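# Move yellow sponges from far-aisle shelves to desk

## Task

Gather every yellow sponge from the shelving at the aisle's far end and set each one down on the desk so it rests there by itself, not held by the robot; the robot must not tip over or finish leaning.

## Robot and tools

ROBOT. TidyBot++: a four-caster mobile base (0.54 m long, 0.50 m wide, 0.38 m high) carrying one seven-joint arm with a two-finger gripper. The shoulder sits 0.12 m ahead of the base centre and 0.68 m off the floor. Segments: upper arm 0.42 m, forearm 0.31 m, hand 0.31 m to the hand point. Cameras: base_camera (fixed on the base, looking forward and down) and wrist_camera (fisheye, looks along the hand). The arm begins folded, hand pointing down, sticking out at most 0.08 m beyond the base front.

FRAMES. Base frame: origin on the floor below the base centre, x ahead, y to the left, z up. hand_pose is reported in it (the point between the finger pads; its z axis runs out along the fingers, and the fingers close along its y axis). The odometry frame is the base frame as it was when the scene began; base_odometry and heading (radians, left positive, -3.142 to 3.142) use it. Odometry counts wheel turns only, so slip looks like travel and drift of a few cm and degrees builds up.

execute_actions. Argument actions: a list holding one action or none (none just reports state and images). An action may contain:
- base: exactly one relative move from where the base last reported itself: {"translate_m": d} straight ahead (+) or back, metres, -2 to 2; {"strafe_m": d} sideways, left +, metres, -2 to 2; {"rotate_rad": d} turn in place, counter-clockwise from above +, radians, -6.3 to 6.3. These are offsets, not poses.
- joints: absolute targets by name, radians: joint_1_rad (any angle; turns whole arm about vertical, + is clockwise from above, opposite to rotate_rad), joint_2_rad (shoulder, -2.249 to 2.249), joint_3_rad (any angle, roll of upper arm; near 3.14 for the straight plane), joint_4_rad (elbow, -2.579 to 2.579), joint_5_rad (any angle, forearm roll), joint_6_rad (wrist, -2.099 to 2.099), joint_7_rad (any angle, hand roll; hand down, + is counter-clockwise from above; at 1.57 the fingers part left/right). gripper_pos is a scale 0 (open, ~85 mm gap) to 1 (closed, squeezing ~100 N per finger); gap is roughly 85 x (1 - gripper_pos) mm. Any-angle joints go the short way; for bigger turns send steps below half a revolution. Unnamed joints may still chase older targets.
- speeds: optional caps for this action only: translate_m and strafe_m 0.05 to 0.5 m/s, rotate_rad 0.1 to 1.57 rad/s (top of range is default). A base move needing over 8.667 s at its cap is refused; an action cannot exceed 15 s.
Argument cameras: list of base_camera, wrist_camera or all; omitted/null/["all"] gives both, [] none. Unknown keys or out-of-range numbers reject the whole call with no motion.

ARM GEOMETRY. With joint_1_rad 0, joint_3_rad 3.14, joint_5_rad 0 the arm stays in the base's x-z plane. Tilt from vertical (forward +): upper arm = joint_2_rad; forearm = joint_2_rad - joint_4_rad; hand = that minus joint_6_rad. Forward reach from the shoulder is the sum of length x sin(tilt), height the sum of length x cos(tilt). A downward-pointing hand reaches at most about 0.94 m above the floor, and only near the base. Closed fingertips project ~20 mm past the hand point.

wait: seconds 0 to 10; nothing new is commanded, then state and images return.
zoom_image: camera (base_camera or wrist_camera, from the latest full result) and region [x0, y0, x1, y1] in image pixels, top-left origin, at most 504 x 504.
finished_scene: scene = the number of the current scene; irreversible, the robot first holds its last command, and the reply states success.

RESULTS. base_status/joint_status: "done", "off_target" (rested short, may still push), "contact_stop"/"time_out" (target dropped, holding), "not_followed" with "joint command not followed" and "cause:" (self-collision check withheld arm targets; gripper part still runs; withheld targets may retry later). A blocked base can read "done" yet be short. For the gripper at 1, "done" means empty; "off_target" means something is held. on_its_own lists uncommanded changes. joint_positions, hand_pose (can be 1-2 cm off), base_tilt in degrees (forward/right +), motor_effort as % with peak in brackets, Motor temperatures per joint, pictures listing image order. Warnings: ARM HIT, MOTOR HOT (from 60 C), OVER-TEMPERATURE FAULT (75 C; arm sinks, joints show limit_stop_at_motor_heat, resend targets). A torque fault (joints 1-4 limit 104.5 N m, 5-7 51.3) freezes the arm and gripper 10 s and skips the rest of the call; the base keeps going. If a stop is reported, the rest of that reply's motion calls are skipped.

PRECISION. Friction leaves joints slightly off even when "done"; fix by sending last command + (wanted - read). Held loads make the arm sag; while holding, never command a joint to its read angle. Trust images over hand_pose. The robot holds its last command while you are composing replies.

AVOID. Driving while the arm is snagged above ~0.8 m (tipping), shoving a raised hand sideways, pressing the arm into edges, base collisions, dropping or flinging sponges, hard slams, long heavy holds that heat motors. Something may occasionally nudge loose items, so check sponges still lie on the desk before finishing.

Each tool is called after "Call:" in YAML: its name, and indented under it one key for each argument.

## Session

Call:
execute_actions:
  actions:
    - {"joints":{"joint_6_rad":0.55}}

Scene clock: 1.70 s.
Motor temperatures (°C, as the motors report them): [36 34 31 35 48 38 43]
base_odometry: x=+0.000 y=+0.000 heading=+0.000 (m, m, rad; odometry frame)
base_tilt: forward=-0.1 right=-0.1 (deg)
base_status: not commanded
joint_positions: joint_1_rad=+0.056 joint_2_rad=-0.343 joint_3_rad=+3.179 joint_4_rad=-2.566 joint_5_rad=+0.044 joint_6_rad=+0.545 joint_7_rad=+1.531 gripper_pos=+0.000
joint_status: all done
motor_effort: joint_1_rad=+1(0) joint_2_rad=-6(7) joint_3_rad=+0(0) joint_4_rad=+18(19) joint_5_rad=+0(0) joint_6_rad=+8(7) joint_7_rad=+0(0) (%)
hand_pose: x=+0.5360 y=-0.0319 z=+0.8541 quat_wxyz=(+0.017, +0.743, -0.032, +0.668) (m; base frame)
pictures: base_camera, wrist_camera
camera_calibration (this result's frames):
wrist_camera: T_world_to_cam=[[-0.07975, -0.996475, 0.0260113, -0.0175775], [-0.0923899, -0.0185929, -0.995549, 0.955708], [0.992524, -0.0817983, -0.0905815, -0.321967], [0, 0, 0, 1]] pos_world=[0.406456, -0.0260825, 0.922747]
Images, in order (width x height): base_camera 644x364, wrist_camera 644x476.

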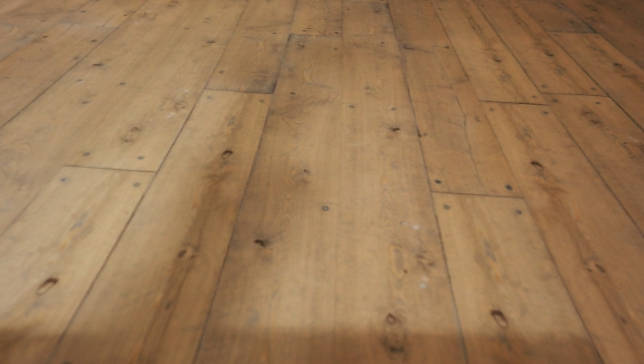

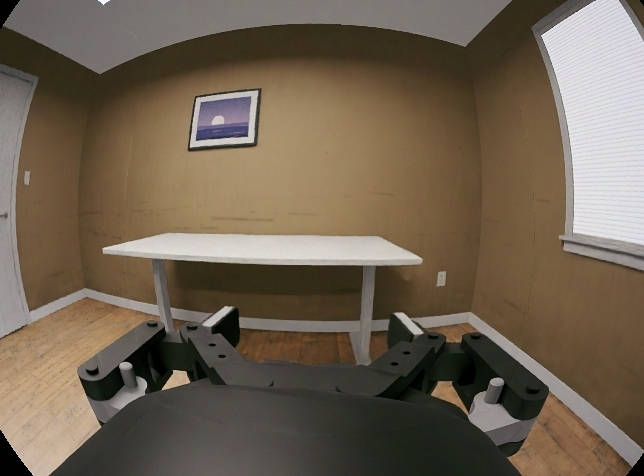

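Call:
execute_actions:
  actions:
    - {"base":{"rotate_rad":3.08},"joints":{"joint_1_rad":-0.02,"joint_3_rad":3.12,"joint_5_rad":-0.02}}

Scene clock: 6.23 s.
Motor temperatures (°C, as the motors report them): [36 34 31 35 48 38 43]
base_odometry: x=+0.000 y=+0.000 heading=+3.079 (m, m, rad; odometry frame)
base_tilt: forward=-0.1 right=-0.1 (deg)
base_status: done
joint_positions: joint_1_rad=-0.004 joint_2_rad=-0.343 joint_3_rad=+3.141 joint_4_rad=-2.566 joint_5_rad=+0.009 joint_6_rad=+0.545 joint_7_rad=+1.531 gripper_pos=+0.000
joint_status: all done
motor_effort: joint_1_rad=+0(1) joint_2_rad=-6(8) joint_3_rad=+0(2) joint_4_rad=+18(19) joint_5_rad=+0(0) joint_6_rad=+8(8) joint_7_rad=+0(0) (%)
hand_pose: x=+0.5368 y=+0.0049 z=+0.8541 quat_wxyz=(-0.014, +0.744, -0.009, +0.668) (m; base frame)
pictures: base_camera, wrist_camera
camera_calibration (this result's frames):
wrist_camera: T_world_to_cam=[[-0.00469429, -0.999928, 0.0110543, -0.00829859], [-0.09056, -0.0105839, -0.995835, 0.955664], [0.99588, -0.00567581, -0.0905038, -0.321982], [0, 0, 0, 1]] pos_world=[0.407161, -0.0000108435, 0.922634]
Images, in order (width x height): base_camera 644x364, wrist_camera 644x476.

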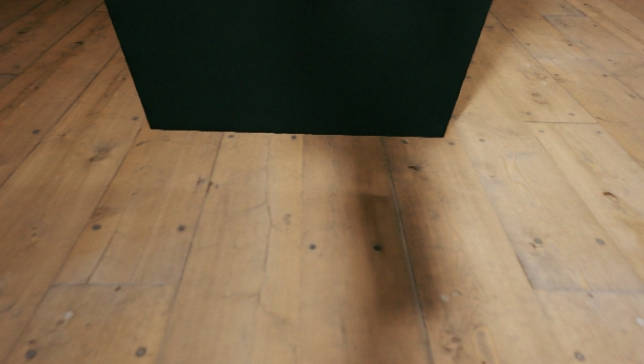

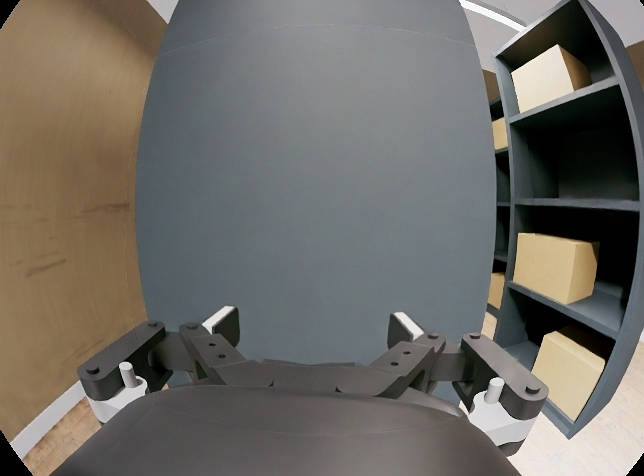

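Call:
execute_actions:
  actions:
    - {"base":{"strafe_m":-0.63}}

Scene clock: 9.70 s.
Motor temperatures (°C, as the motors report them): [36 34 31 35 48 38 43]
base_odometry: x=+0.039 y=+0.629 heading=+3.080 (m, m, rad; odometry frame)
base_tilt: forward=-0.1 right=-0.1 (deg)
base_status: done
joint_positions: joint_1_rad=-0.005 joint_2_rad=-0.343 joint_3_rad=+3.140 joint_4_rad=-2.566 joint_5_rad=+0.009 joint_6_rad=+0.545 joint_7_rad=+1.531 gripper_pos=+0.000
joint_status: not commanded
motor_effort: joint_1_rad=+1(1) joint_2_rad=-7(6) joint_3_rad=+0(1) joint_4_rad=+19(18) joint_5_rad=+0(1) joint_6_rad=+8(8) joint_7_rad=+0(0) (%)
hand_pose: x=+0.5368 y=+0.0055 z=+0.8541 quat_wxyz=(-0.014, +0.744, -0.008, +0.668) (m; base frame)
pictures: base_camera, wrist_camera
camera_calibration (this result's frames):
wrist_camera: T_world_to_cam=[[-0.00357703, -0.99993, 0.0112354, -0.00849195], [-0.0905476, -0.0108655, -0.995833, 0.955656], [0.995886, -0.00457946, -0.0905024, -0.32197], [0, 0, 0, 1]] pos_world=[0.407147, 0.000417846, 0.92263]
Images, in order (width x height): base_camera 644x364, wrist_camera 644x476.

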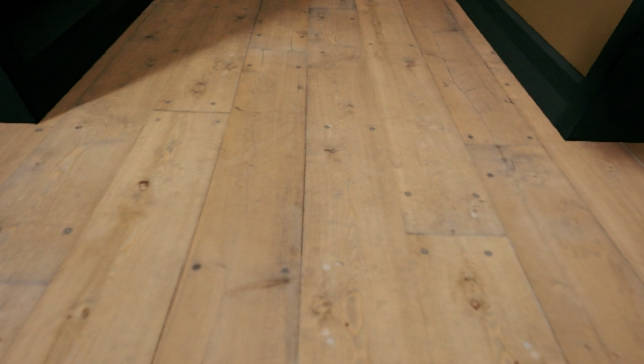

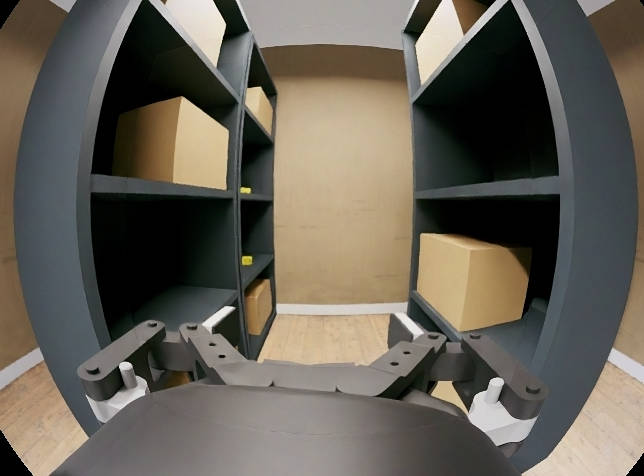

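Call:
execute_actions:
  actions:
    - {"base":{"rotate_rad":0.03}}
  cameras: []

Call:
execute_actions:
  actions:
    - {"base":{"translate_m":1.3},"joints":{"joint_4_rad":-2.0,"joint_6_rad":-0.15}}

Scene clock: 12.30 s.
Motor temperatures (°C, as the motors report them): [36 34 31 35 48 38 43]
base_odometry: x=+0.039 y=+0.629 heading=+3.109 (m, m, rad; odometry frame)
base_tilt: forward=-0.1 right=-0.1 (deg)
base_status: done
joint_positions: joint_1_rad=-0.006 joint_2_rad=-0.343 joint_3_rad=+3.139 joint_4_rad=-2.566 joint_5_rad=+0.008 joint_6_rad=+0.545 joint_7_rad=+1.531 gripper_pos=+0.000
joint_status: not commanded
motor_effort: joint_1_rad=+1(1) joint_2_rad=-6(7) joint_3_rad=+0(1) joint_4_rad=+19(18) joint_5_rad=+0(1) joint_6_rad=+8(8) joint_7_rad=+0(0) (%)
hand_pose: x=+0.5368 y=+0.0064 z=+0.8541 quat_wxyz=(-0.015, +0.744, -0.007, +0.668) (m; base frame)
pictures: none
No camera images: the call's "cameras" was empty. Leave "cameras" out to get every camera's image.

Scene clock: 16.17 s.
Motor temperatures (°C, as the motors report them): [36 34 31 35 48 38 43]
base_odometry: x=-1.261 y=+0.671 heading=+3.109 (m, m, rad; odometry frame)
base_tilt: forward=-0.1 right=-0.1 (deg)
base_status: done
joint_positions: joint_1_rad=-0.006 joint_2_rad=-0.343 joint_3_rad=+3.139 joint_4_rad=-2.009 joint_5_rad=+0.008 joint_6_rad=-0.128 joint_7_rad=+1.531 gripper_pos=+0.000
joint_status: all done
motor_effort: joint_1_rad=+0(1) joint_2_rad=-9(13) joint_3_rad=+0(0) joint_4_rad=+21(22) joint_5_rad=+0(1) joint_6_rad=+8(9) joint_7_rad=+0(0) (%)
hand_pose: x=+0.5939 y=+0.0053 z=+0.9794 quat_wxyz=(-0.012, +0.781, -0.009, +0.624) (m; base frame)
pictures: base_camera, wrist_camera
camera_calibration (this result's frames):
wrist_camera: T_world_to_cam=[[-0.00533906, -0.999876, 0.0147902, -0.0122915], [-0.205172, -0.0133805, -0.978635, 1.13685], [0.978711, -0.00825953, -0.205075, -0.245112], [0, 0, 0, 1]] pos_world=[0.473077, 0.000897106, 1.06247]
Images, in order (width x height): base_camera 644x364, wrist_camera 644x476.

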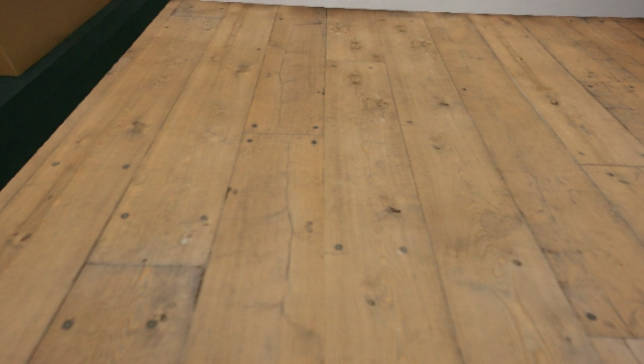

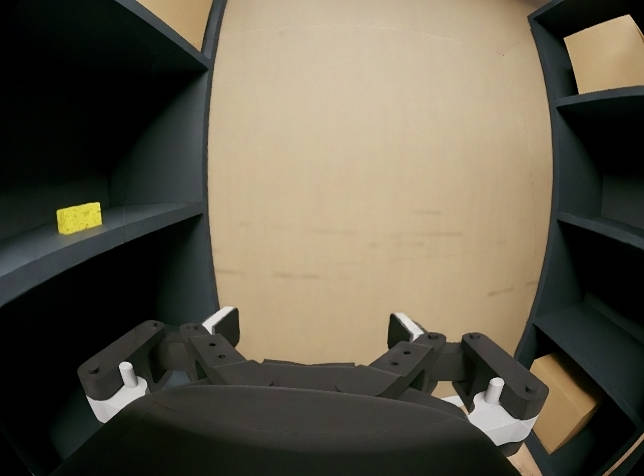

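Call:
execute_actions:
  actions:
    - {"base":{"translate_m":0.7},"joints":{"joint_1_rad":-1.59,"joint_2_rad":-0.3,"joint_4_rad":-0.46,"joint_6_rad":-2.05}}

Scene clock: 21.17 s.
Motor temperatures (°C, as the motors report them): [36 34 31 35 48 38 43]
base_odometry: x=-1.961 y=+0.694 heading=+3.109 (m, m, rad; odometry frame)
base_tilt: forward=-0.1 right=-0.1 (deg)
base_status: done
joint_positions: joint_1_rad=-1.571 joint_2_rad=-0.326 joint_3_rad=+3.139 joint_4_rad=-0.469 joint_5_rad=+0.008 joint_6_rad=-2.028 joint_7_rad=+1.531 gripper_pos=+0.000
joint_status: all done
motor_effort: joint_1_rad=+0(1) joint_2_rad=+4(10) joint_3_rad=+0(1) joint_4_rad=+7(24) joint_5_rad=-1(0) joint_6_rad=+7(8) joint_7_rad=+0(0) (%)
hand_pose: x=+0.1188 y=+0.1667 z=+1.2156 quat_wxyz=(-0.335, +0.639, +0.612, +0.325) (m; base frame)
pictures: base_camera, wrist_camera
camera_calibration (this result's frames):
wrist_camera: T_world_to_cam=[[0.999789, -0.0162104, 0.0126002, -0.137708], [0.00157065, -0.551516, -0.834163, 1.16227], [0.0204713, 0.834007, -0.551374, 0.664121], [0, 0, 0, 1]] pos_world=[0.122258, 0.0848969, 1.33744]
Images, in order (width x height): base_camera 644x364, wrist_camera 644x476.

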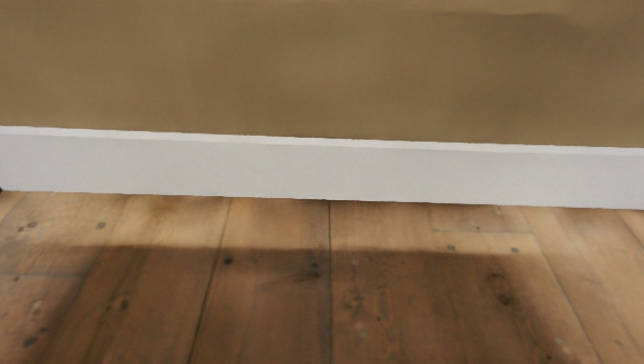

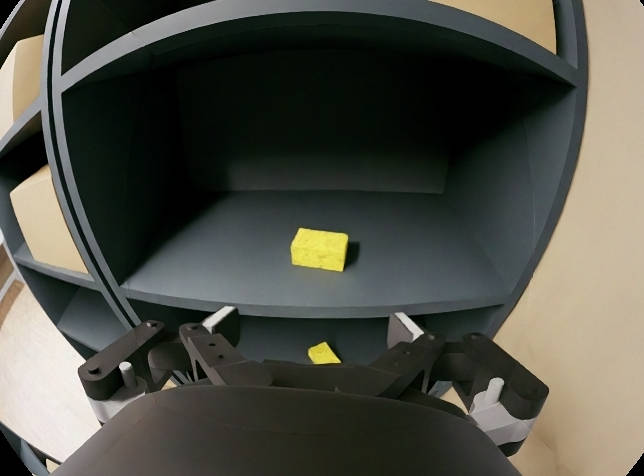

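Call:
execute_actions:
  actions:
    - {"joints":{"joint_2_rad":0.1,"joint_4_rad":-0.41,"joint_6_rad":-1.86,"joint_7_rad":-0.2}}
  cameras: []

Call:
execute_actions:
  actions:
    - {"joints":{"joint_2_rad":0.31}}
  cameras: ["wrist_camera"]

Scene clock: 26.40 s.
Motor temperatures (°C, as the motors report them): [36 34 31 35 48 38 43]
base_odometry: x=-1.961 y=+0.694 heading=+3.109 (m, m, rad; odometry frame)
base_tilt: forward=-0.1 right=-0.1 (deg)
base_status: not commanded
joint_positions: joint_1_rad=-1.571 joint_2_rad=+0.092 joint_3_rad=+3.139 joint_4_rad=-0.422 joint_5_rad=+0.008 joint_6_rad=-1.883 joint_7_rad=-0.182 gripper_pos=+0.000
joint_status: all done
motor_effort: joint_1_rad=+0(0) joint_2_rad=-16(19) joint_3_rad=+0(0) joint_4_rad=+12(13) joint_5_rad=+0(0) joint_6_rad=+5(8) joint_7_rad=+0(0) (%)
hand_pose: x=+0.1188 y=+0.4040 z=+1.1458 quat_wxyz=(-0.363, +0.927, -0.086, -0.031) (m; base frame)
pictures: none
No camera images: the call's "cameras" was empty. Leave "cameras" out to get every camera's image.

Scene clock: 27.67 s.
Motor temperatures (°C, as the motors report them): [36 34 31 35 48 38 43]
base_odometry: x=-1.961 y=+0.694 heading=+3.109 (m, m, rad; odometry frame)
base_tilt: forward=-0.1 right=-0.1 (deg)
base_status: not commanded
joint_positions: joint_1_rad=-1.571 joint_2_rad=+0.315 joint_3_rad=+3.139 joint_4_rad=-0.415 joint_5_rad=+0.008 joint_6_rad=-1.883 joint_7_rad=-0.182 gripper_pos=+0.000
joint_status: all done
motor_effort: joint_1_rad=+0(0) joint_2_rad=-27(32) joint_3_rad=-1(1) joint_4_rad=+14(15) joint_5_rad=+0(0) joint_6_rad=+3(5) joint_7_rad=+0(0) (%)
hand_pose: x=+0.1188 y=+0.4971 z=+1.0473 quat_wxyz=(-0.261, +0.961, -0.088, -0.021) (m; base frame)
pictures: wrist_camera
camera_calibration (this result's frames):
wrist_camera: T_world_to_cam=[[-0.139344, -0.862285, -0.486875, 0.948801], [-0.990064, 0.130688, 0.0519006, 0.0547831], [0.0188754, 0.489269, -0.871928, 0.803003], [0, 0, 0, 1]] pos_world=[0.171291, 0.418093, 1.15927]
Images, in order (width x height): wrist_camera 644x476.

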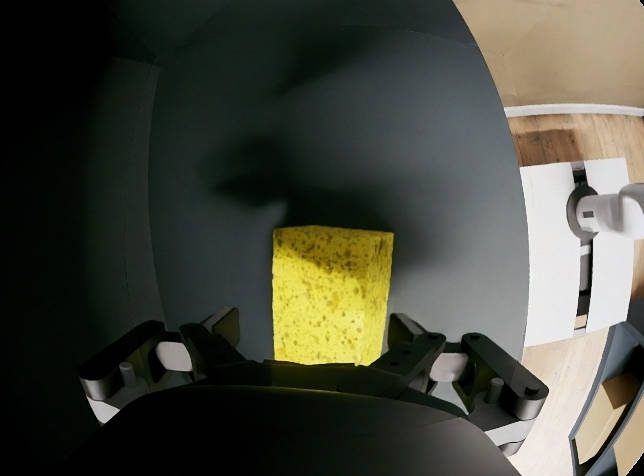

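Call:
execute_actions:
  actions:
    - {"base":{"strafe_m":0.03},"joints":{"joint_6_rad":-1.99}}
  cameras: []

Call:
execute_actions:
  actions:
    - {"base":{"strafe_m":0.03},"joints":{"joint_6_rad":-2.09,"joint_4_rad":-0.44}}
  cameras: ["wrist_camera"]

Scene clock: 30.43 s.
Motor temperatures (°C, as the motors report them): [36 34 31 35 48 38 43]
base_odometry: x=-1.962 y=+0.664 heading=+3.109 (m, m, rad; odometry frame)
base_tilt: forward=-0.1 right=-0.2 (deg)
base_status: done
joint_positions: joint_1_rad=-1.571 joint_2_rad=+0.316 joint_3_rad=+3.139 joint_4_rad=-0.415 joint_5_rad=+0.008 joint_6_rad=-1.977 joint_7_rad=-0.182 gripper_pos=+0.000
joint_status: all done
motor_effort: joint_1_rad=+0(0) joint_2_rad=-28(30) joint_3_rad=+0(1) joint_4_rad=+14(15) joint_5_rad=+0(0) joint_6_rad=+2(4) joint_7_rad=+0(0) (%)
hand_pose: x=+0.1186 y=+0.4715 z=+1.0333 quat_wxyz=(-0.214, +0.972, -0.089, -0.017) (m; base frame)
pictures: none
No camera images: the call's "cameras" was empty. Leave "cameras" out to get every camera's image.

Scene clock: 31.30 s.
Motor temperatures (°C, as the motors report them): [36 34 31 35 48 38 43]
base_odometry: x=-1.963 y=+0.633 heading=+3.109 (m, m, rad; odometry frame)
base_tilt: forward=-0.1 right=-0.1 (deg)
base_status: done
joint_positions: joint_1_rad=-1.571 joint_2_rad=+0.318 joint_3_rad=+3.139 joint_4_rad=-0.434 joint_5_rad=+0.008 joint_6_rad=-2.071 joint_7_rad=-0.182 gripper_pos=+0.000
joint_status: all done
motor_effort: joint_1_rad=+0(0) joint_2_rad=-25(31) joint_3_rad=-1(1) joint_4_rad=+13(16) joint_5_rad=+0(0) joint_6_rad=+2(4) joint_7_rad=+0(0) (%)
hand_pose: x=+0.1186 y=+0.4435 z=+1.0155 quat_wxyz=(-0.158, +0.983, -0.090, -0.012) (m; base frame)
pictures: wrist_camera
camera_calibration (this result's frames):
wrist_camera: T_world_to_cam=[[-0.139932, -0.944922, -0.295873, 0.729852], [-0.989985, 0.139146, 0.023823, 0.0879947], [0.0186585, 0.296244, -0.95493, 0.971405], [0, 0, 0, 1]] pos_world=[0.171118, 0.389637, 1.14147]
Images, in order (width x height): wrist_camera 644x476.

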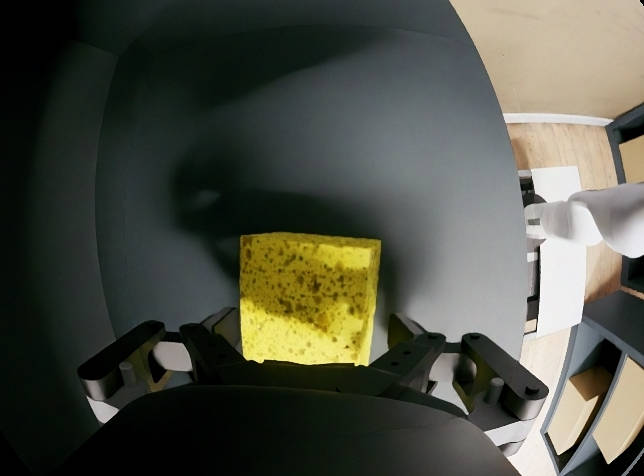

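Call:
execute_actions:
  actions:
    - {"joints":{"gripper_pos":1}}
  cameras: []

Call:
execute_actions:
  actions:
    - {"base":{"strafe_m":-0.07},"joints":{"joint_2_rad":-0.2}}
  cameras: []

Call:
execute_actions:
  actions:
    - {"base":{"translate_m":-2.0},"joints":{"joint_1_rad":-3.16,"joint_7_rad":1.57,"joint_6_rad":-1.8}}

Scene clock: 34.60 s.
Motor temperatures (°C, as the motors report them): [36 34 31 35 48 38 43]
base_odometry: x=-1.963 y=+0.633 heading=+3.109 (m, m, rad; odometry frame)
base_tilt: forward=-0.1 right=-0.1 (deg)
base_status: not commanded
joint_positions: joint_1_rad=-1.571 joint_2_rad=+0.306 joint_3_rad=+3.139 joint_4_rad=-0.436 joint_5_rad=+0.008 joint_6_rad=-2.071 joint_7_rad=-0.182 gripper_pos=+0.366
joint_status: gripper_pos off_target (ended at +0.366, target +1.000)
motor_effort: joint_1_rad=+0(0) joint_2_rad=-24(26) joint_3_rad=+0(0) joint_4_rad=+12(13) joint_5_rad=+0(0) joint_6_rad=+2(3) joint_7_rad=+0(0) (%)
hand_pose: x=+0.1186 y=+0.4394 z=+1.0204 quat_wxyz=(-0.163, +0.982, -0.090, -0.013) (m; base frame)
pictures: none
No camera images: the call's "cameras" was empty. Leave "cameras" out to get every camera's image.

Scene clock: 36.30 s.
Motor temperatures (°C, as the motors report them): [36 34 31 35 48 38 43]
base_odometry: x=-1.961 y=+0.703 heading=+3.109 (m, m, rad; odometry frame)
base_tilt: forward=-0.1 right=-0.1 (deg)
base_status: done
joint_positions: joint_1_rad=-1.572 joint_2_rad=-0.197 joint_3_rad=+3.139 joint_4_rad=-0.442 joint_5_rad=+0.008 joint_6_rad=-2.071 joint_7_rad=-0.182 gripper_pos=+0.366
joint_status: all done
motor_effort: joint_1_rad=+1(1) joint_2_rad=+0(31) joint_3_rad=+0(1) joint_4_rad=+8(15) joint_5_rad=+0(1) joint_6_rad=+6(6) joint_7_rad=+0(0) (%)
hand_pose: x=+0.1185 y=+0.2224 z=+1.1882 quat_wxyz=(-0.399, +0.912, -0.084, -0.035) (m; base frame)
pictures: none
No camera images: the call's "cameras" was empty. Leave "cameras" out to get every camera's image.

Scene clock: 41.60 s.
Motor temperatures (°C, as the motors report them): [36 34 31 35 48 38 43]
base_odometry: x=+0.039 y=+0.638 heading=+3.109 (m, m, rad; odometry frame)
base_tilt: forward=-0.1 right=-0.1 (deg)
base_status: done
joint_positions: joint_1_rad=-3.141 joint_2_rad=-0.196 joint_3_rad=+3.139 joint_4_rad=-0.442 joint_5_rad=+0.008 joint_6_rad=-1.822 joint_7_rad=+1.542 gripper_pos=+0.366
joint_status: all done
motor_effort: joint_1_rad=+1(0) joint_2_rad=+0(7) joint_3_rad=+0(2) joint_4_rad=+9(10) joint_5_rad=+0(1) joint_6_rad=+7(7) joint_7_rad=+0(0) (%)
hand_pose: x=-0.1491 y=+0.0000 z=+1.2508 quat_wxyz=(-0.511, +0.014, +0.859, -0.005) (m; base frame)
pictures: base_camera, wrist_camera
camera_calibration (this result's frames):
wrist_camera: T_world_to_cam=[[0.0120932, 0.999692, 0.0216783, -0.0315878], [0.463231, 0.0136121, -0.886133, 1.23388], [-0.886155, 0.0207583, -0.462924, 0.582198], [0, 0, 0, 1]] pos_world=[-0.0552706, 0.00269706, 1.36358]
Images, in order (width x height): base_camera 644x364, wrist_camera 644x476.

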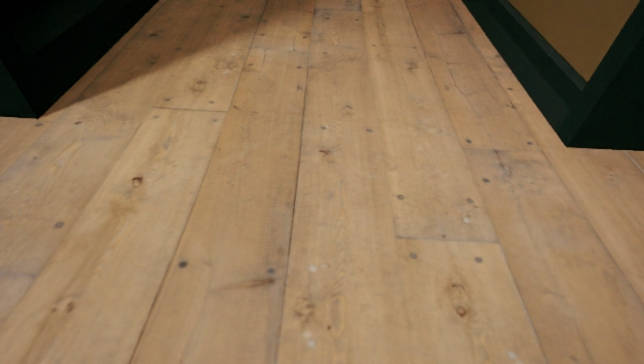

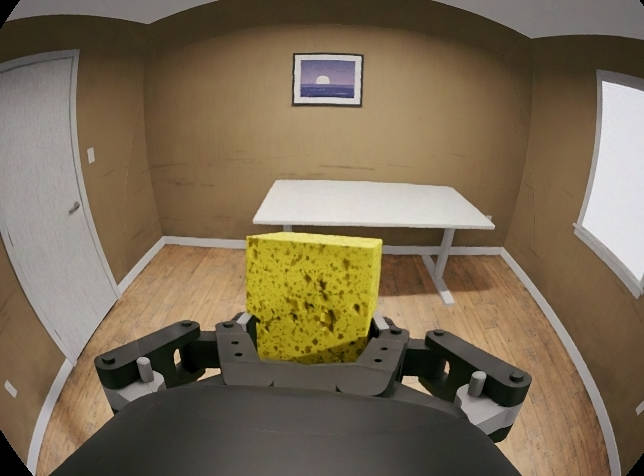

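Call:
execute_actions:
  actions:
    - {"base":{"translate_m":-1.05},"joints":{"joint_2_rad":0.58,"joint_4_rad":-0.655,"joint_6_rad":-1.75,"joint_1_rad":-2.9}}
  cameras: ["wrist_camera"]

Call:
execute_actions:
  actions:
    - {"joints":{"joint_2_rad":0.69}}
  cameras: []

Scene clock: 48.30 s.
Motor temperatures (°C, as the motors report them): [36 34 31 35 48 38 43]
base_odometry: x=+1.088 y=+0.604 heading=+3.109 (m, m, rad; odometry frame)
base_tilt: forward=-0.2 right=-0.1 (deg)
base_status: done
joint_positions: joint_1_rad=-2.917 joint_2_rad=+0.581 joint_3_rad=+3.139 joint_4_rad=-0.651 joint_5_rad=+0.008 joint_6_rad=-1.770 joint_7_rad=+1.542 gripper_pos=+0.366
joint_status: all done
motor_effort: joint_1_rad=+1(1) joint_2_rad=-39(44) joint_3_rad=-1(1) joint_4_rad=+17(19) joint_5_rad=+0(0) joint_6_rad=+1(8) joint_7_rad=+0(0) (%)
hand_pose: x=-0.4376 y=+0.1267 z=+0.8298 quat_wxyz=(-0.069, +0.126, +0.990, +0.010) (m; base frame)
pictures: wrist_camera
camera_calibration (this result's frames):
wrist_camera: T_world_to_cam=[[0.21133, 0.977154, 0.0225635, -0.05637], [0.966273, -0.20539, -0.155341, 0.634248], [-0.147158, 0.0546308, -0.987603, 0.883525], [0, 0, 0, 1]] pos_world=[-0.470927, 0.137082, 0.972369]
Images, in order (width x height): wrist_camera 644x476.

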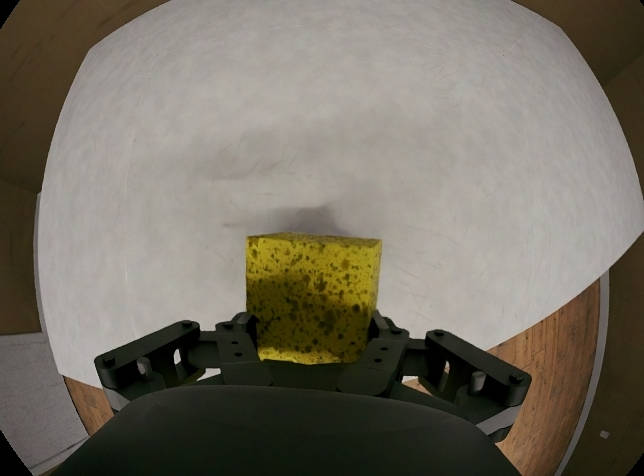

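Scene clock: 49.37 s.
Motor temperatures (°C, as the motors report them): [36 34 31 35 48 38 43]
base_odometry: x=+1.088 y=+0.604 heading=+3.109 (m, m, rad; odometry frame)
base_tilt: forward=-0.2 right=-0.1 (deg)
base_status: not commanded
joint_positions: joint_1_rad=-2.917 joint_2_rad=+0.684 joint_3_rad=+3.139 joint_4_rad=-0.652 joint_5_rad=+0.008 joint_6_rad=-1.770 joint_7_rad=+1.542 gripper_pos=+0.366
joint_status: all done
motor_effort: joint_1_rad=+0(0) joint_2_rad=-42(44) joint_3_rad=-1(1) joint_4_rad=+16(18) joint_5_rad=+0(0) joint_6_rad=+0(1) joint_7_rad=+0(0) (%)
hand_pose: x=-0.4492 y=+0.1293 z=+0.7700 quat_wxyz=(-0.018, +0.126, +0.992, +0.004) (m; base frame)
pictures: none
No camera images: the call's "cameras" was empty. Leave "cameras" out to get every camera's image.

Edge is a bit close; back up slightly first.

Call:
execute_actions:
  actions:
    - {"base":{"translate_m":-0.05}}
  cameras: []

Call:
execute_actions:
  actions:
    - {"joints":{"joint_2_rad":0.74}}
  cameras: []

Scene clock: 51.67 s.
Motor temperatures (°C, as the motors report them): [36 34 31 35 48 38 43]
base_odometry: x=+1.138 y=+0.602 heading=+3.109 (m, m, rad; odometry frame)
base_tilt: forward=-0.2 right=-0.1 (deg)
base_status: done
joint_positions: joint_1_rad=-2.916 joint_2_rad=+0.686 joint_3_rad=+3.139 joint_4_rad=-0.652 joint_5_rad=+0.008 joint_6_rad=-1.769 joint_7_rad=+1.542 gripper_pos=+0.366
joint_status: not commanded
motor_effort: joint_1_rad=+0(1) joint_2_rad=-40(45) joint_3_rad=+0(1) joint_4_rad=+16(17) joint_5_rad=+0(0) joint_6_rad=+0(1) joint_7_rad=+0(0) (%)
hand_pose: x=-0.4494 y=+0.1299 z=+0.7690 quat_wxyz=(-0.017, +0.126, +0.992, +0.004) (m; base frame)
pictures: none
No camera images: the call's "cameras" was empty. Leave "cameras" out to get every camera's image.

Scene clock: 52.43 s.
Motor temperatures (°C, as the motors report them): [36 34 31 35 48 38 43]
base_odometry: x=+1.138 y=+0.602 heading=+3.109 (m, m, rad; odometry frame)
base_tilt: forward=-0.2 right=-0.1 (deg)
base_status: not commanded
joint_positions: joint_1_rad=-2.916 joint_2_rad=+0.705 joint_3_rad=+3.139 joint_4_rad=-0.648 joint_5_rad=+0.008 joint_6_rad=-1.766 joint_7_rad=+1.542 gripper_pos=+0.366
joint_status: all done
motor_effort: joint_1_rad=+0(1) joint_2_rad=-37(43) joint_3_rad=+0(1) joint_4_rad=+15(17) joint_5_rad=+0(0) joint_6_rad=+2(2) joint_7_rad=+0(0) (%)
hand_pose: x=-0.4530 y=+0.1308 z=+0.7589 quat_wxyz=(-0.011, +0.126, +0.992, +0.004) (m; base frame)
pictures: none
No camera images: the call's "cameras" was empty. Leave "cameras" out to get every camera's image.

Call:
execute_actions:
  actions:
    - {"joints":{"gripper_pos":0,"joint_2_rad":0.715}}
  cameras: []

Call:
execute_actions:
  actions:
    - {"joints":{"joint_2_rad":0.45}}
  cameras: ["wrist_camera"]

Call:
execute_actions:
  actions:
    - {"base":{"translate_m":1.5},"joints":{"joint_1_rad":-1.55,"joint_2_rad":-0.3,"joint_4_rad":-2.5,"joint_6_rad":-0.4}}
  cameras: ["base_camera"]

Call:
execute_actions:
  actions:
    - {"base":{"translate_m":1.6},"joints":{"joint_6_rad":-0.25}}

Scene clock: 56.70 s.
Motor temperatures (°C, as the motors report them): [36 34 31 35 48 38 43]
base_odometry: x=+1.138 y=+0.602 heading=+3.109 (m, m, rad; odometry frame)
base_tilt: forward=-0.2 right=-0.1 (deg)
base_status: not commanded
joint_positions: joint_1_rad=-2.916 joint_2_rad=+0.704 joint_3_rad=+3.139 joint_4_rad=-0.648 joint_5_rad=+0.008 joint_6_rad=-1.766 joint_7_rad=+1.542 gripper_pos=+0.000
joint_status: all done
motor_effort: joint_1_rad=+0(0) joint_2_rad=-41(42) joint_3_rad=-1(1) joint_4_rad=+16(17) joint_5_rad=+0(0) joint_6_rad=+0(1) joint_7_rad=+0(0) (%)
hand_pose: x=-0.4529 y=+0.1307 z=+0.7595 quat_wxyz=(-0.011, +0.126, +0.992, +0.004) (m; base frame)
pictures: none
No camera images: the call's "cameras" was empty. Leave "cameras" out to get every camera's image.

Scene clock: 58.03 s.
Motor temperatures (°C, as the motors report them): [36 34 31 35 48 38 43]
base_odometry: x=+1.138 y=+0.602 heading=+3.109 (m, m, rad; odometry frame)
base_tilt: forward=-0.2 right=-0.1 (deg)
base_status: not commanded
joint_positions: joint_1_rad=-2.916 joint_2_rad=+0.445 joint_3_rad=+3.139 joint_4_rad=-0.650 joint_5_rad=+0.008 joint_6_rad=-1.766 joint_7_rad=+1.542 gripper_pos=+0.000
joint_status: all done
motor_effort: joint_1_rad=+0(0) joint_2_rad=-33(46) joint_3_rad=+0(1) joint_4_rad=+17(18) joint_5_rad=+0(0) joint_6_rad=+2(2) joint_7_rad=+0(0) (%)
hand_pose: x=-0.4140 y=+0.1218 z=+0.9066 quat_wxyz=(-0.139, +0.125, +0.982, +0.016) (m; base frame)
pictures: wrist_camera
camera_calibration (this result's frames):
wrist_camera: T_world_to_cam=[[0.215384, 0.976236, 0.0239286, -0.0577659], [0.935287, -0.19918, -0.292515, 0.733115], [-0.280798, 0.0853834, -0.955961, 0.875343], [0, 0, 0, 1]] pos_world=[-0.427436, 0.127675, 1.05262]
Images, in order (width x height): wrist_camera 644x476.

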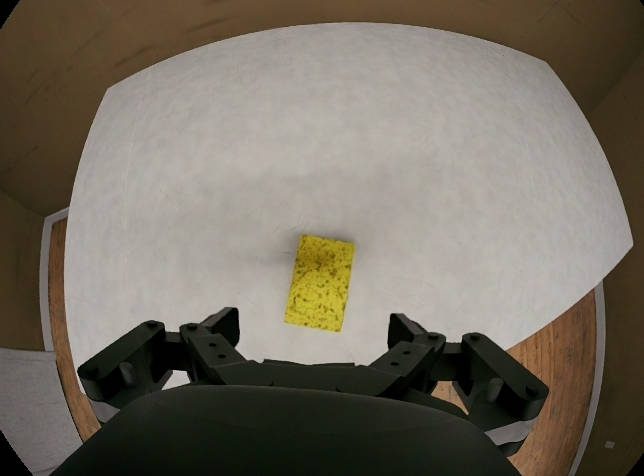

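Scene clock: 62.47 s.
Motor temperatures (°C, as the motors report them): [36 34 31 35 48 38 43]
base_odometry: x=-0.361 y=+0.650 heading=+3.109 (m, m, rad; odometry frame)
base_tilt: forward=-0.1 right=-0.1 (deg)
base_status: done
joint_positions: joint_1_rad=-1.569 joint_2_rad=-0.275 joint_3_rad=+3.138 joint_4_rad=-2.490 joint_5_rad=+0.005 joint_6_rad=-0.425 joint_7_rad=+1.542 gripper_pos=+0.000
joint_status: all done
motor_effort: joint_1_rad=+0(3) joint_2_rad=-6(38) joint_3_rad=+0(3) joint_4_rad=+16(18) joint_5_rad=+0(1) joint_6_rad=+4(3) joint_7_rad=+0(0) (%)
hand_pose: x=+0.1179 y=+0.2865 z=+0.6247 quat_wxyz=(-0.176, +0.693, +0.677, +0.174) (m; base frame)
pictures: base_camera
Images, in order (width x height): base_camera 644x364.

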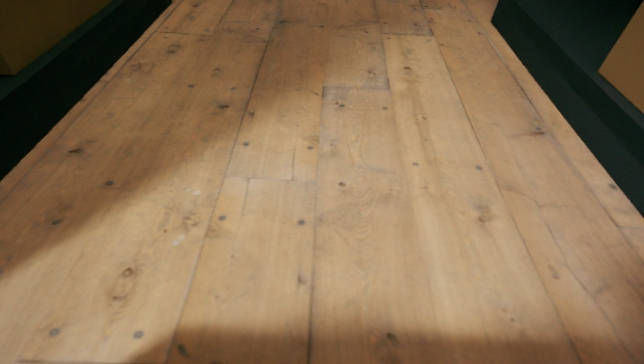

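Scene clock: 67.00 s.
Motor temperatures (°C, as the motors report them): [36 34 31 35 48 38 43]
base_odometry: x=-1.960 y=+0.702 heading=+3.109 (m, m, rad; odometry frame)
base_tilt: forward=-0.1 right=-0.1 (deg)
base_status: done
joint_positions: joint_1_rad=-1.568 joint_2_rad=-0.275 joint_3_rad=+3.138 joint_4_rad=-2.494 joint_5_rad=+0.005 joint_6_rad=-0.260 joint_7_rad=+1.542 gripper_pos=+0.000
joint_status: all done
motor_effort: joint_1_rad=+1(0) joint_2_rad=-7(7) joint_3_rad=+0(1) joint_4_rad=+17(18) joint_5_rad=+0(0) joint_6_rad=+4(5) joint_7_rad=+0(0) (%)
hand_pose: x=+0.1177 y=+0.3276 z=+0.6514 quat_wxyz=(-0.232, +0.676, +0.661, +0.228) (m; base frame)
pictures: base_camera, wrist_camera
camera_calibration (this result's frames):
wrist_camera: T_world_to_cam=[[0.999661, 0.00534438, 0.0254659, -0.142318], [0.0201445, -0.778432, -0.627405, 0.717823], [0.0164704, 0.627706, -0.778276, 0.434664], [0, 0, 0, 1]] pos_world=[0.12065, 0.286697, 0.792279]
Images, in order (width x height): base_camera 644x364, wrist_camera 644x476.

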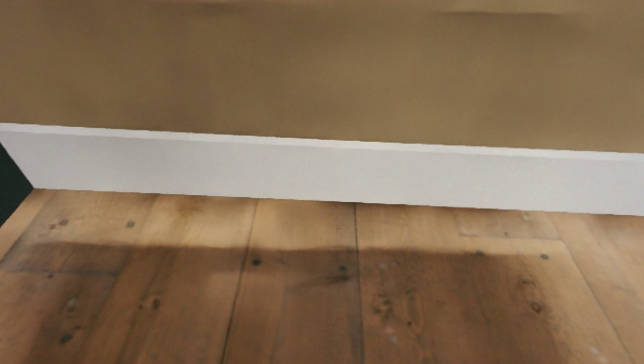

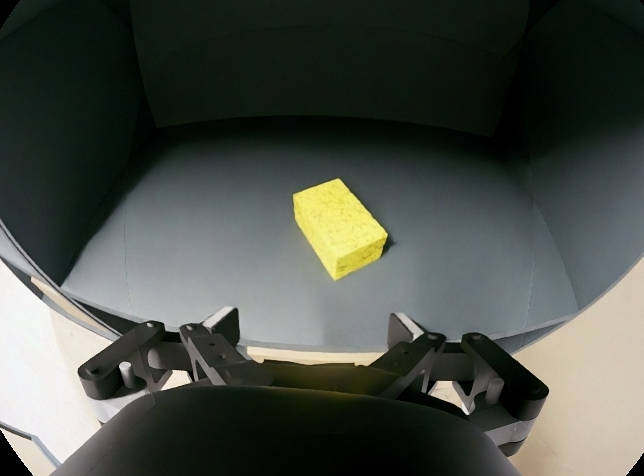

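Call:
execute_actions:
  actions:
    - {"base":{"translate_m":0.2},"joints":{"joint_1_rad":-1.965,"joint_2_rad":0.22,"joint_4_rad":-2.375,"joint_6_rad":0.49,"joint_7_rad":1.7}}

Scene clock: 72.70 s.
Motor temperatures (°C, as the motors report them): [36 34 31 35 48 38 43]
base_odometry: x=-2.160 y=+0.708 heading=+3.109 (m, m, rad; odometry frame)
base_tilt: forward=-0.1 right=-0.1 (deg)
base_status: done
joint_positions: joint_1_rad=-1.948 joint_2_rad=+0.200 joint_3_rad=+3.138 joint_4_rad=-2.388 joint_5_rad=+0.005 joint_6_rad=+0.468 joint_7_rad=+1.670 gripper_pos=+0.000
joint_status: all done
motor_effort: joint_1_rad=+0(1) joint_2_rad=-22(23) joint_3_rad=-1(2) joint_4_rad=+14(17) joint_5_rad=+0(0) joint_6_rad=+7(6) joint_7_rad=+0(1) (%)
hand_pose: x=-0.0740 y=+0.4768 z=+0.6641 quat_wxyz=(-0.391, +0.451, +0.747, +0.293) (m; base frame)
pictures: base_camera, wrist_camera
camera_calibration (this result's frames):
wrist_camera: T_world_to_cam=[[0.894504, 0.427708, 0.130111, -0.230403], [0.321431, -0.413019, -0.852113, 0.843053], [-0.310718, 0.80404, -0.506926, 0.0655777], [0, 0, 0, 1]] pos_world=[-0.0445106, 0.394016, 0.781598]
Images, in order (width x height): base_camera 644x364, wrist_camera 644x476.

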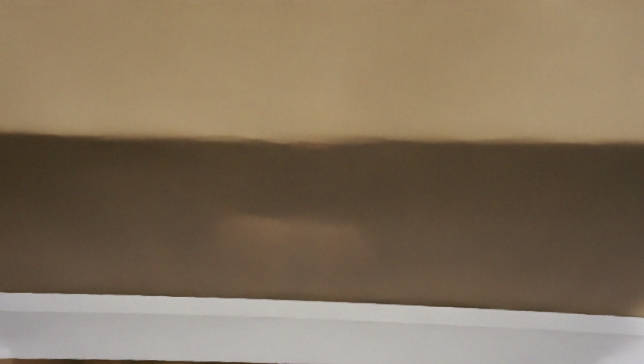

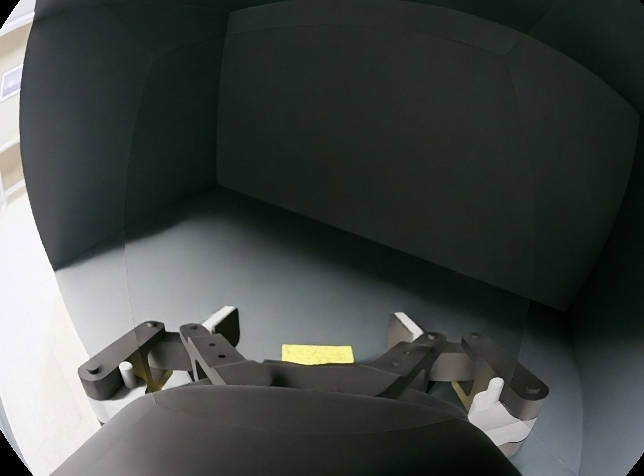

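Call:
execute_actions:
  actions:
    - {"base":{"strafe_m":-0.02},"joints":{"joint_2_rad":0.33}}
  cameras: ["wrist_camera"]

Scene clock: 75.00 s.
Motor temperatures (°C, as the motors report them): [36 34 31 35 48 38 43]
base_odometry: x=-2.160 y=+0.728 heading=+3.110 (m, m, rad; odometry frame)
base_tilt: forward=-0.1 right=-0.1 (deg)
base_status: done
joint_positions: joint_1_rad=-1.950 joint_2_rad=+0.314 joint_3_rad=+3.138 joint_4_rad=-2.384 joint_5_rad=+0.005 joint_6_rad=+0.468 joint_7_rad=+1.670 gripper_pos=+0.000
joint_status: all done
motor_effort: joint_1_rad=+1(1) joint_2_rad=-23(26) joint_3_rad=-1(1) joint_4_rad=+12(14) joint_5_rad=+0(0) joint_6_rad=+6(7) joint_7_rad=+0(0) (%)
hand_pose: x=-0.0739 y=+0.4732 z=+0.6076 quat_wxyz=(-0.353, +0.463, +0.769, +0.264) (m; base frame)
pictures: wrist_camera
camera_calibration (this result's frames):
wrist_camera: T_world_to_cam=[[0.888464, 0.442483, 0.121822, -0.224081], [0.355497, -0.495632, -0.792446, 0.798772], [-0.290265, 0.747367, -0.597652, 0.123292], [0, 0, 0, 1]] pos_world=[-0.0490852, 0.402904, 0.733968]
Images, in order (width x height): wrist_camera 644x476.

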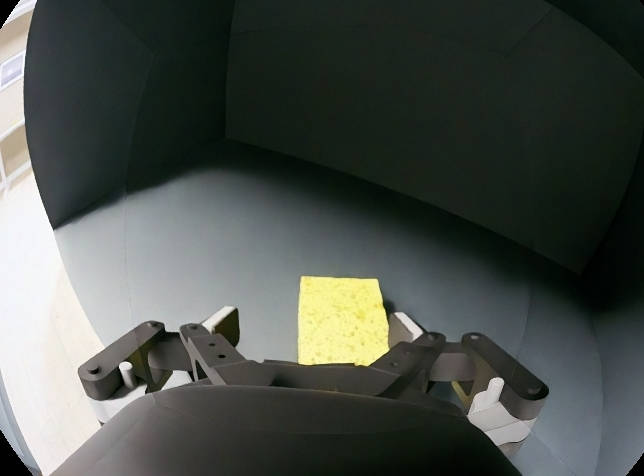

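Needs ~2 cm to image right: j1 +0.04.

Call:
execute_actions:
  actions:
    - {"joints":{"joint_1_rad":-1.89}}
  cameras: []

Call:
execute_actions:
  actions:
    - {"joints":{"joint_2_rad":0.395}}
  cameras: ["wrist_camera"]

Call:
execute_actions:
  actions:
    - {"joints":{"gripper_pos":1}}
  cameras: []

Call:
execute_actions:
  actions:
    - {"base":{"strafe_m":-0.04},"joints":{"joint_2_rad":0.2}}
  cameras: []

Call:
execute_actions:
  actions:
    - {"joints":{"joint_2_rad":-0.3,"joint_4_rad":-2.5,"joint_6_rad":-0.3}}
  cameras: ["wrist_camera"]

Scene clock: 79.00 s.
Motor temperatures (°C, as the motors report them): [36 34 31 35 48 38 43]
base_odometry: x=-2.160 y=+0.728 heading=+3.110 (m, m, rad; odometry frame)
base_tilt: forward=-0.1 right=-0.1 (deg)
base_status: not commanded
joint_positions: joint_1_rad=-1.901 joint_2_rad=+0.314 joint_3_rad=+3.138 joint_4_rad=-2.384 joint_5_rad=+0.005 joint_6_rad=+0.468 joint_7_rad=+1.670 gripper_pos=+0.000
joint_status: all done
motor_effort: joint_1_rad=+0(1) joint_2_rad=-24(24) joint_3_rad=-1(1) joint_4_rad=+12(12) joint_5_rad=+0(0) joint_6_rad=+6(6) joint_7_rad=+0(0) (%)
hand_pose: x=-0.0506 y=+0.4821 z=+0.6076 quat_wxyz=(-0.346, +0.482, +0.758, +0.272) (m; base frame)
pictures: none
No camera images: the call's "cameras" was empty. Leave "cameras" out to get every camera's image.

Scene clock: 79.83 s.
Motor temperatures (°C, as the motors report them): [36 34 31 35 48 38 43]
base_odometry: x=-2.160 y=+0.728 heading=+3.110 (m, m, rad; odometry frame)
base_tilt: forward=-0.1 right=-0.1 (deg)
base_status: not commanded
joint_positions: joint_1_rad=-1.901 joint_2_rad=+0.377 joint_3_rad=+3.138 joint_4_rad=-2.384 joint_5_rad=+0.005 joint_6_rad=+0.468 joint_7_rad=+1.670 gripper_pos=+0.000
joint_status: all done
motor_effort: joint_1_rad=+1(0) joint_2_rad=-25(27) joint_3_rad=-1(0) joint_4_rad=+11(11) joint_5_rad=+0(0) joint_6_rad=+6(6) joint_7_rad=+0(0) (%)
hand_pose: x=-0.0487 y=+0.4767 z=+0.5756 quat_wxyz=(-0.324, +0.489, +0.769, +0.255) (m; base frame)
pictures: wrist_camera
camera_calibration (this result's frames):
wrist_camera: T_world_to_cam=[[0.906541, 0.405751, 0.116406, -0.22254], [0.346704, -0.558403, -0.753646, 0.773364], [-0.240791, 0.723569, -0.64689, 0.150976], [0, 0, 0, 1]] pos_world=[-0.0300334, 0.412903, 0.706412]
Images, in order (width x height): wrist_camera 644x476.

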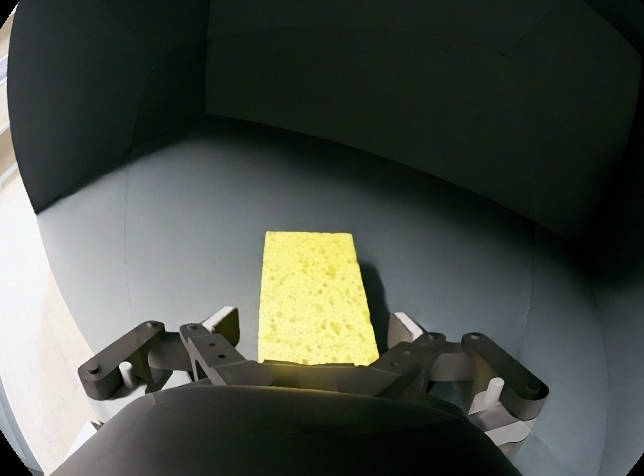

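Scene clock: 80.93 s.
Motor temperatures (°C, as the motors report them): [36 34 31 35 48 38 43]
base_odometry: x=-2.160 y=+0.728 heading=+3.110 (m, m, rad; odometry frame)
base_tilt: forward=-0.1 right=-0.1 (deg)
base_status: not commanded
joint_positions: joint_1_rad=-1.901 joint_2_rad=+0.378 joint_3_rad=+3.138 joint_4_rad=-2.382 joint_5_rad=+0.005 joint_6_rad=+0.475 joint_7_rad=+1.670 gripper_pos=+0.412
joint_status: gripper_pos off_target (ended at +0.412, target +1.000)
motor_effort: joint_1_rad=+1(0) joint_2_rad=-23(25) joint_3_rad=-1(0) joint_4_rad=+10(10) joint_5_rad=+0(0) joint_6_rad=+6(6) joint_7_rad=+0(0) (%)
hand_pose: x=-0.0494 y=+0.4786 z=+0.5772 quat_wxyz=(-0.327, +0.488, +0.768, +0.257) (m; base frame)
pictures: none
No camera images: the call's "cameras" was empty. Leave "cameras" out to get every camera's image.

Scene clock: 82.10 s.
Motor temperatures (°C, as the motors report them): [36 34 31 35 48 38 43]
base_odometry: x=-2.159 y=+0.768 heading=+3.110 (m, m, rad; odometry frame)
base_tilt: forward=-0.2 right=-0.1 (deg)
base_status: done
joint_positions: joint_1_rad=-1.901 joint_2_rad=+0.215 joint_3_rad=+3.138 joint_4_rad=-2.378 joint_5_rad=+0.005 joint_6_rad=+0.476 joint_7_rad=+1.670 gripper_pos=+0.412
joint_status: all done
motor_effort: joint_1_rad=+0(2) joint_2_rad=-22(28) joint_3_rad=+0(2) joint_4_rad=+13(14) joint_5_rad=+0(0) joint_6_rad=+7(7) joint_7_rad=+0(0) (%)
hand_pose: x=-0.0534 y=+0.4901 z=+0.6630 quat_wxyz=(-0.385, +0.467, +0.736, +0.303) (m; base frame)
pictures: none
No camera images: the call's "cameras" was empty. Leave "cameras" out to get every camera's image.

Scene clock: 83.80 s.
Motor temperatures (°C, as the motors report them): [36 34 31 35 48 38 43]
base_odometry: x=-2.159 y=+0.768 heading=+3.110 (m, m, rad; odometry frame)
base_tilt: forward=-0.1 right=-0.1 (deg)
base_status: not commanded
joint_positions: joint_1_rad=-1.901 joint_2_rad=-0.279 joint_3_rad=+3.138 joint_4_rad=-2.490 joint_5_rad=+0.005 joint_6_rad=-0.280 joint_7_rad=+1.670 gripper_pos=+0.412
joint_status: all done
motor_effort: joint_1_rad=+1(0) joint_2_rad=-8(25) joint_3_rad=+0(0) joint_4_rad=+17(18) joint_5_rad=+0(0) joint_6_rad=+5(8) joint_7_rad=+0(0) (%)
hand_pose: x=+0.0117 y=+0.3065 z=+0.6508 quat_wxyz=(-0.250, +0.508, +0.800, +0.199) (m; base frame)
pictures: wrist_camera
camera_calibration (this result's frames):
wrist_camera: T_world_to_cam=[[0.899664, 0.424328, 0.10272, -0.21372], [0.393587, -0.686474, -0.611427, 0.660185], [-0.188931, 0.590507, -0.784606, 0.467123], [0, 0, 0, 1]] pos_world=[0.0206901, 0.268048, 0.792116]
Images, in order (width x height): wrist_camera 644x476.

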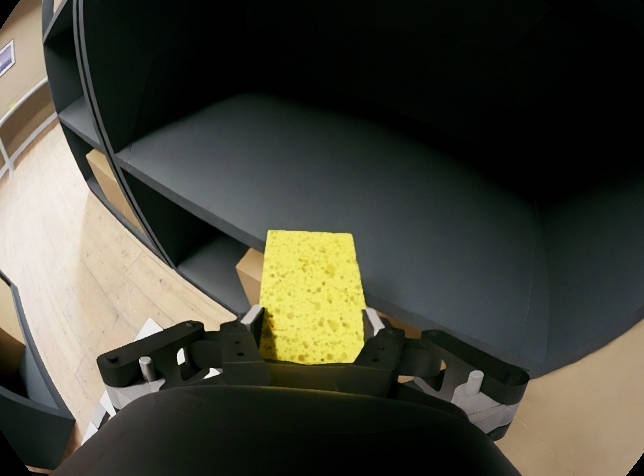

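Call:
execute_actions:
  actions:
    - {"base":{"rotate_rad":-0.03},"joints":{"joint_1_rad":2.7,"joint_6_rad":0.4}}
  cameras: ["wrist_camera"]

Call:
execute_actions:
  actions:
    - {"base":{"translate_m":-1.5},"joints":{"joint_1_rad":3.05}}

Scene clock: 88.90 s.
Motor temperatures (°C, as the motors report them): [36 34 31 35 48 38 43]
base_odometry: x=-2.159 y=+0.768 heading=+3.080 (m, m, rad; odometry frame)
base_tilt: forward=-0.2 right=-0.1 (deg)
base_status: done
joint_positions: joint_1_rad=-3.565 joint_2_rad=-0.279 joint_3_rad=+3.138 joint_4_rad=-2.490 joint_5_rad=+0.005 joint_6_rad=+0.375 joint_7_rad=+1.670 gripper_pos=+0.412
joint_status: all done
motor_effort: joint_1_rad=+1(0) joint_2_rad=-9(9) joint_3_rad=+0(0) joint_4_rad=+19(19) joint_5_rad=+0(1) joint_6_rad=+8(8) joint_7_rad=+0(0) (%)
hand_pose: x=-0.2774 y=-0.1830 z=+0.8170 quat_wxyz=(-0.599, -0.210, +0.766, -0.098) (m; base frame)
pictures: wrist_camera
camera_calibration (this result's frames):
wrist_camera: T_world_to_cam=[[-0.432971, 0.889637, 0.145198, -0.0822871], [0.16049, 0.234587, -0.958756, 0.9272], [-0.887006, -0.391811, -0.244347, 0.01714], [0, 0, 0, 1]] pos_world=[-0.169231, -0.137587, 0.905094]
Images, in order (width x height): wrist_camera 644x476.

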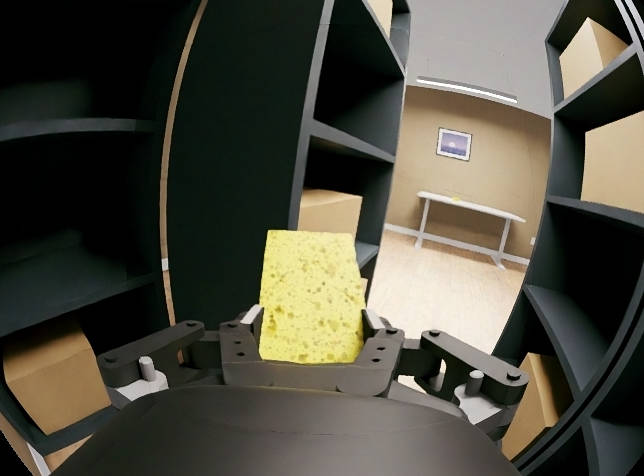

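Scene clock: 93.20 s.
Motor temperatures (°C, as the motors report them): [36 34 31 35 48 38 43]
base_odometry: x=-0.661 y=+0.676 heading=+3.080 (m, m, rad; odometry frame)
base_tilt: forward=-0.2 right=-0.1 (deg)
base_status: done
joint_positions: joint_1_rad=-3.251 joint_2_rad=-0.281 joint_3_rad=+3.138 joint_4_rad=-2.492 joint_5_rad=+0.005 joint_6_rad=+0.376 joint_7_rad=+1.670 gripper_pos=+0.412
joint_status: all done
motor_effort: joint_1_rad=+1(1) joint_2_rad=-9(11) joint_3_rad=+0(1) joint_4_rad=+19(20) joint_5_rad=+0(1) joint_6_rad=+8(8) joint_7_rad=+0(0) (%)
hand_pose: x=-0.3139 y=-0.0512 z=+0.8172 quat_wxyz=(-0.608, -0.087, +0.789, -0.003) (m; base frame)
pictures: base_camera, wrist_camera
camera_calibration (this result's frames):
wrist_camera: T_world_to_cam=[[-0.136181, 0.979978, 0.145248, -0.117575], [0.224016, 0.173277, -0.959058, 0.919385], [-0.965024, -0.0980679, -0.243128, 0.0259898], [0, 0, 0, 1]] pos_world=[-0.196887, -0.0415382, 0.905139]
Images, in order (width x height): base_camera 644x364, wrist_camera 644x476.

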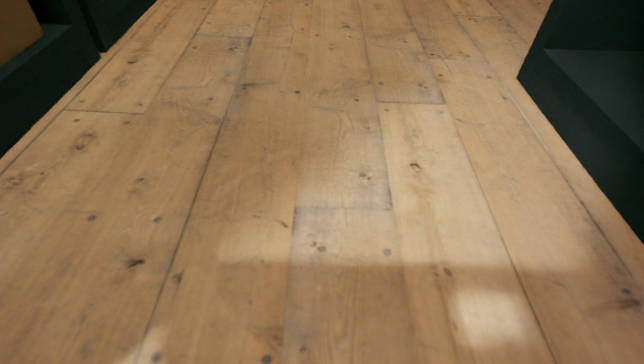

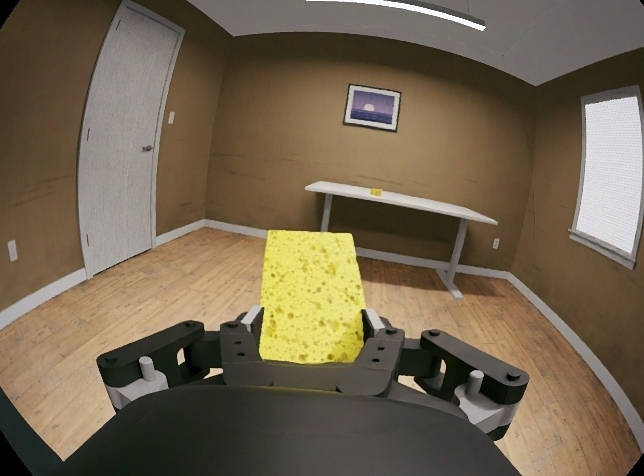

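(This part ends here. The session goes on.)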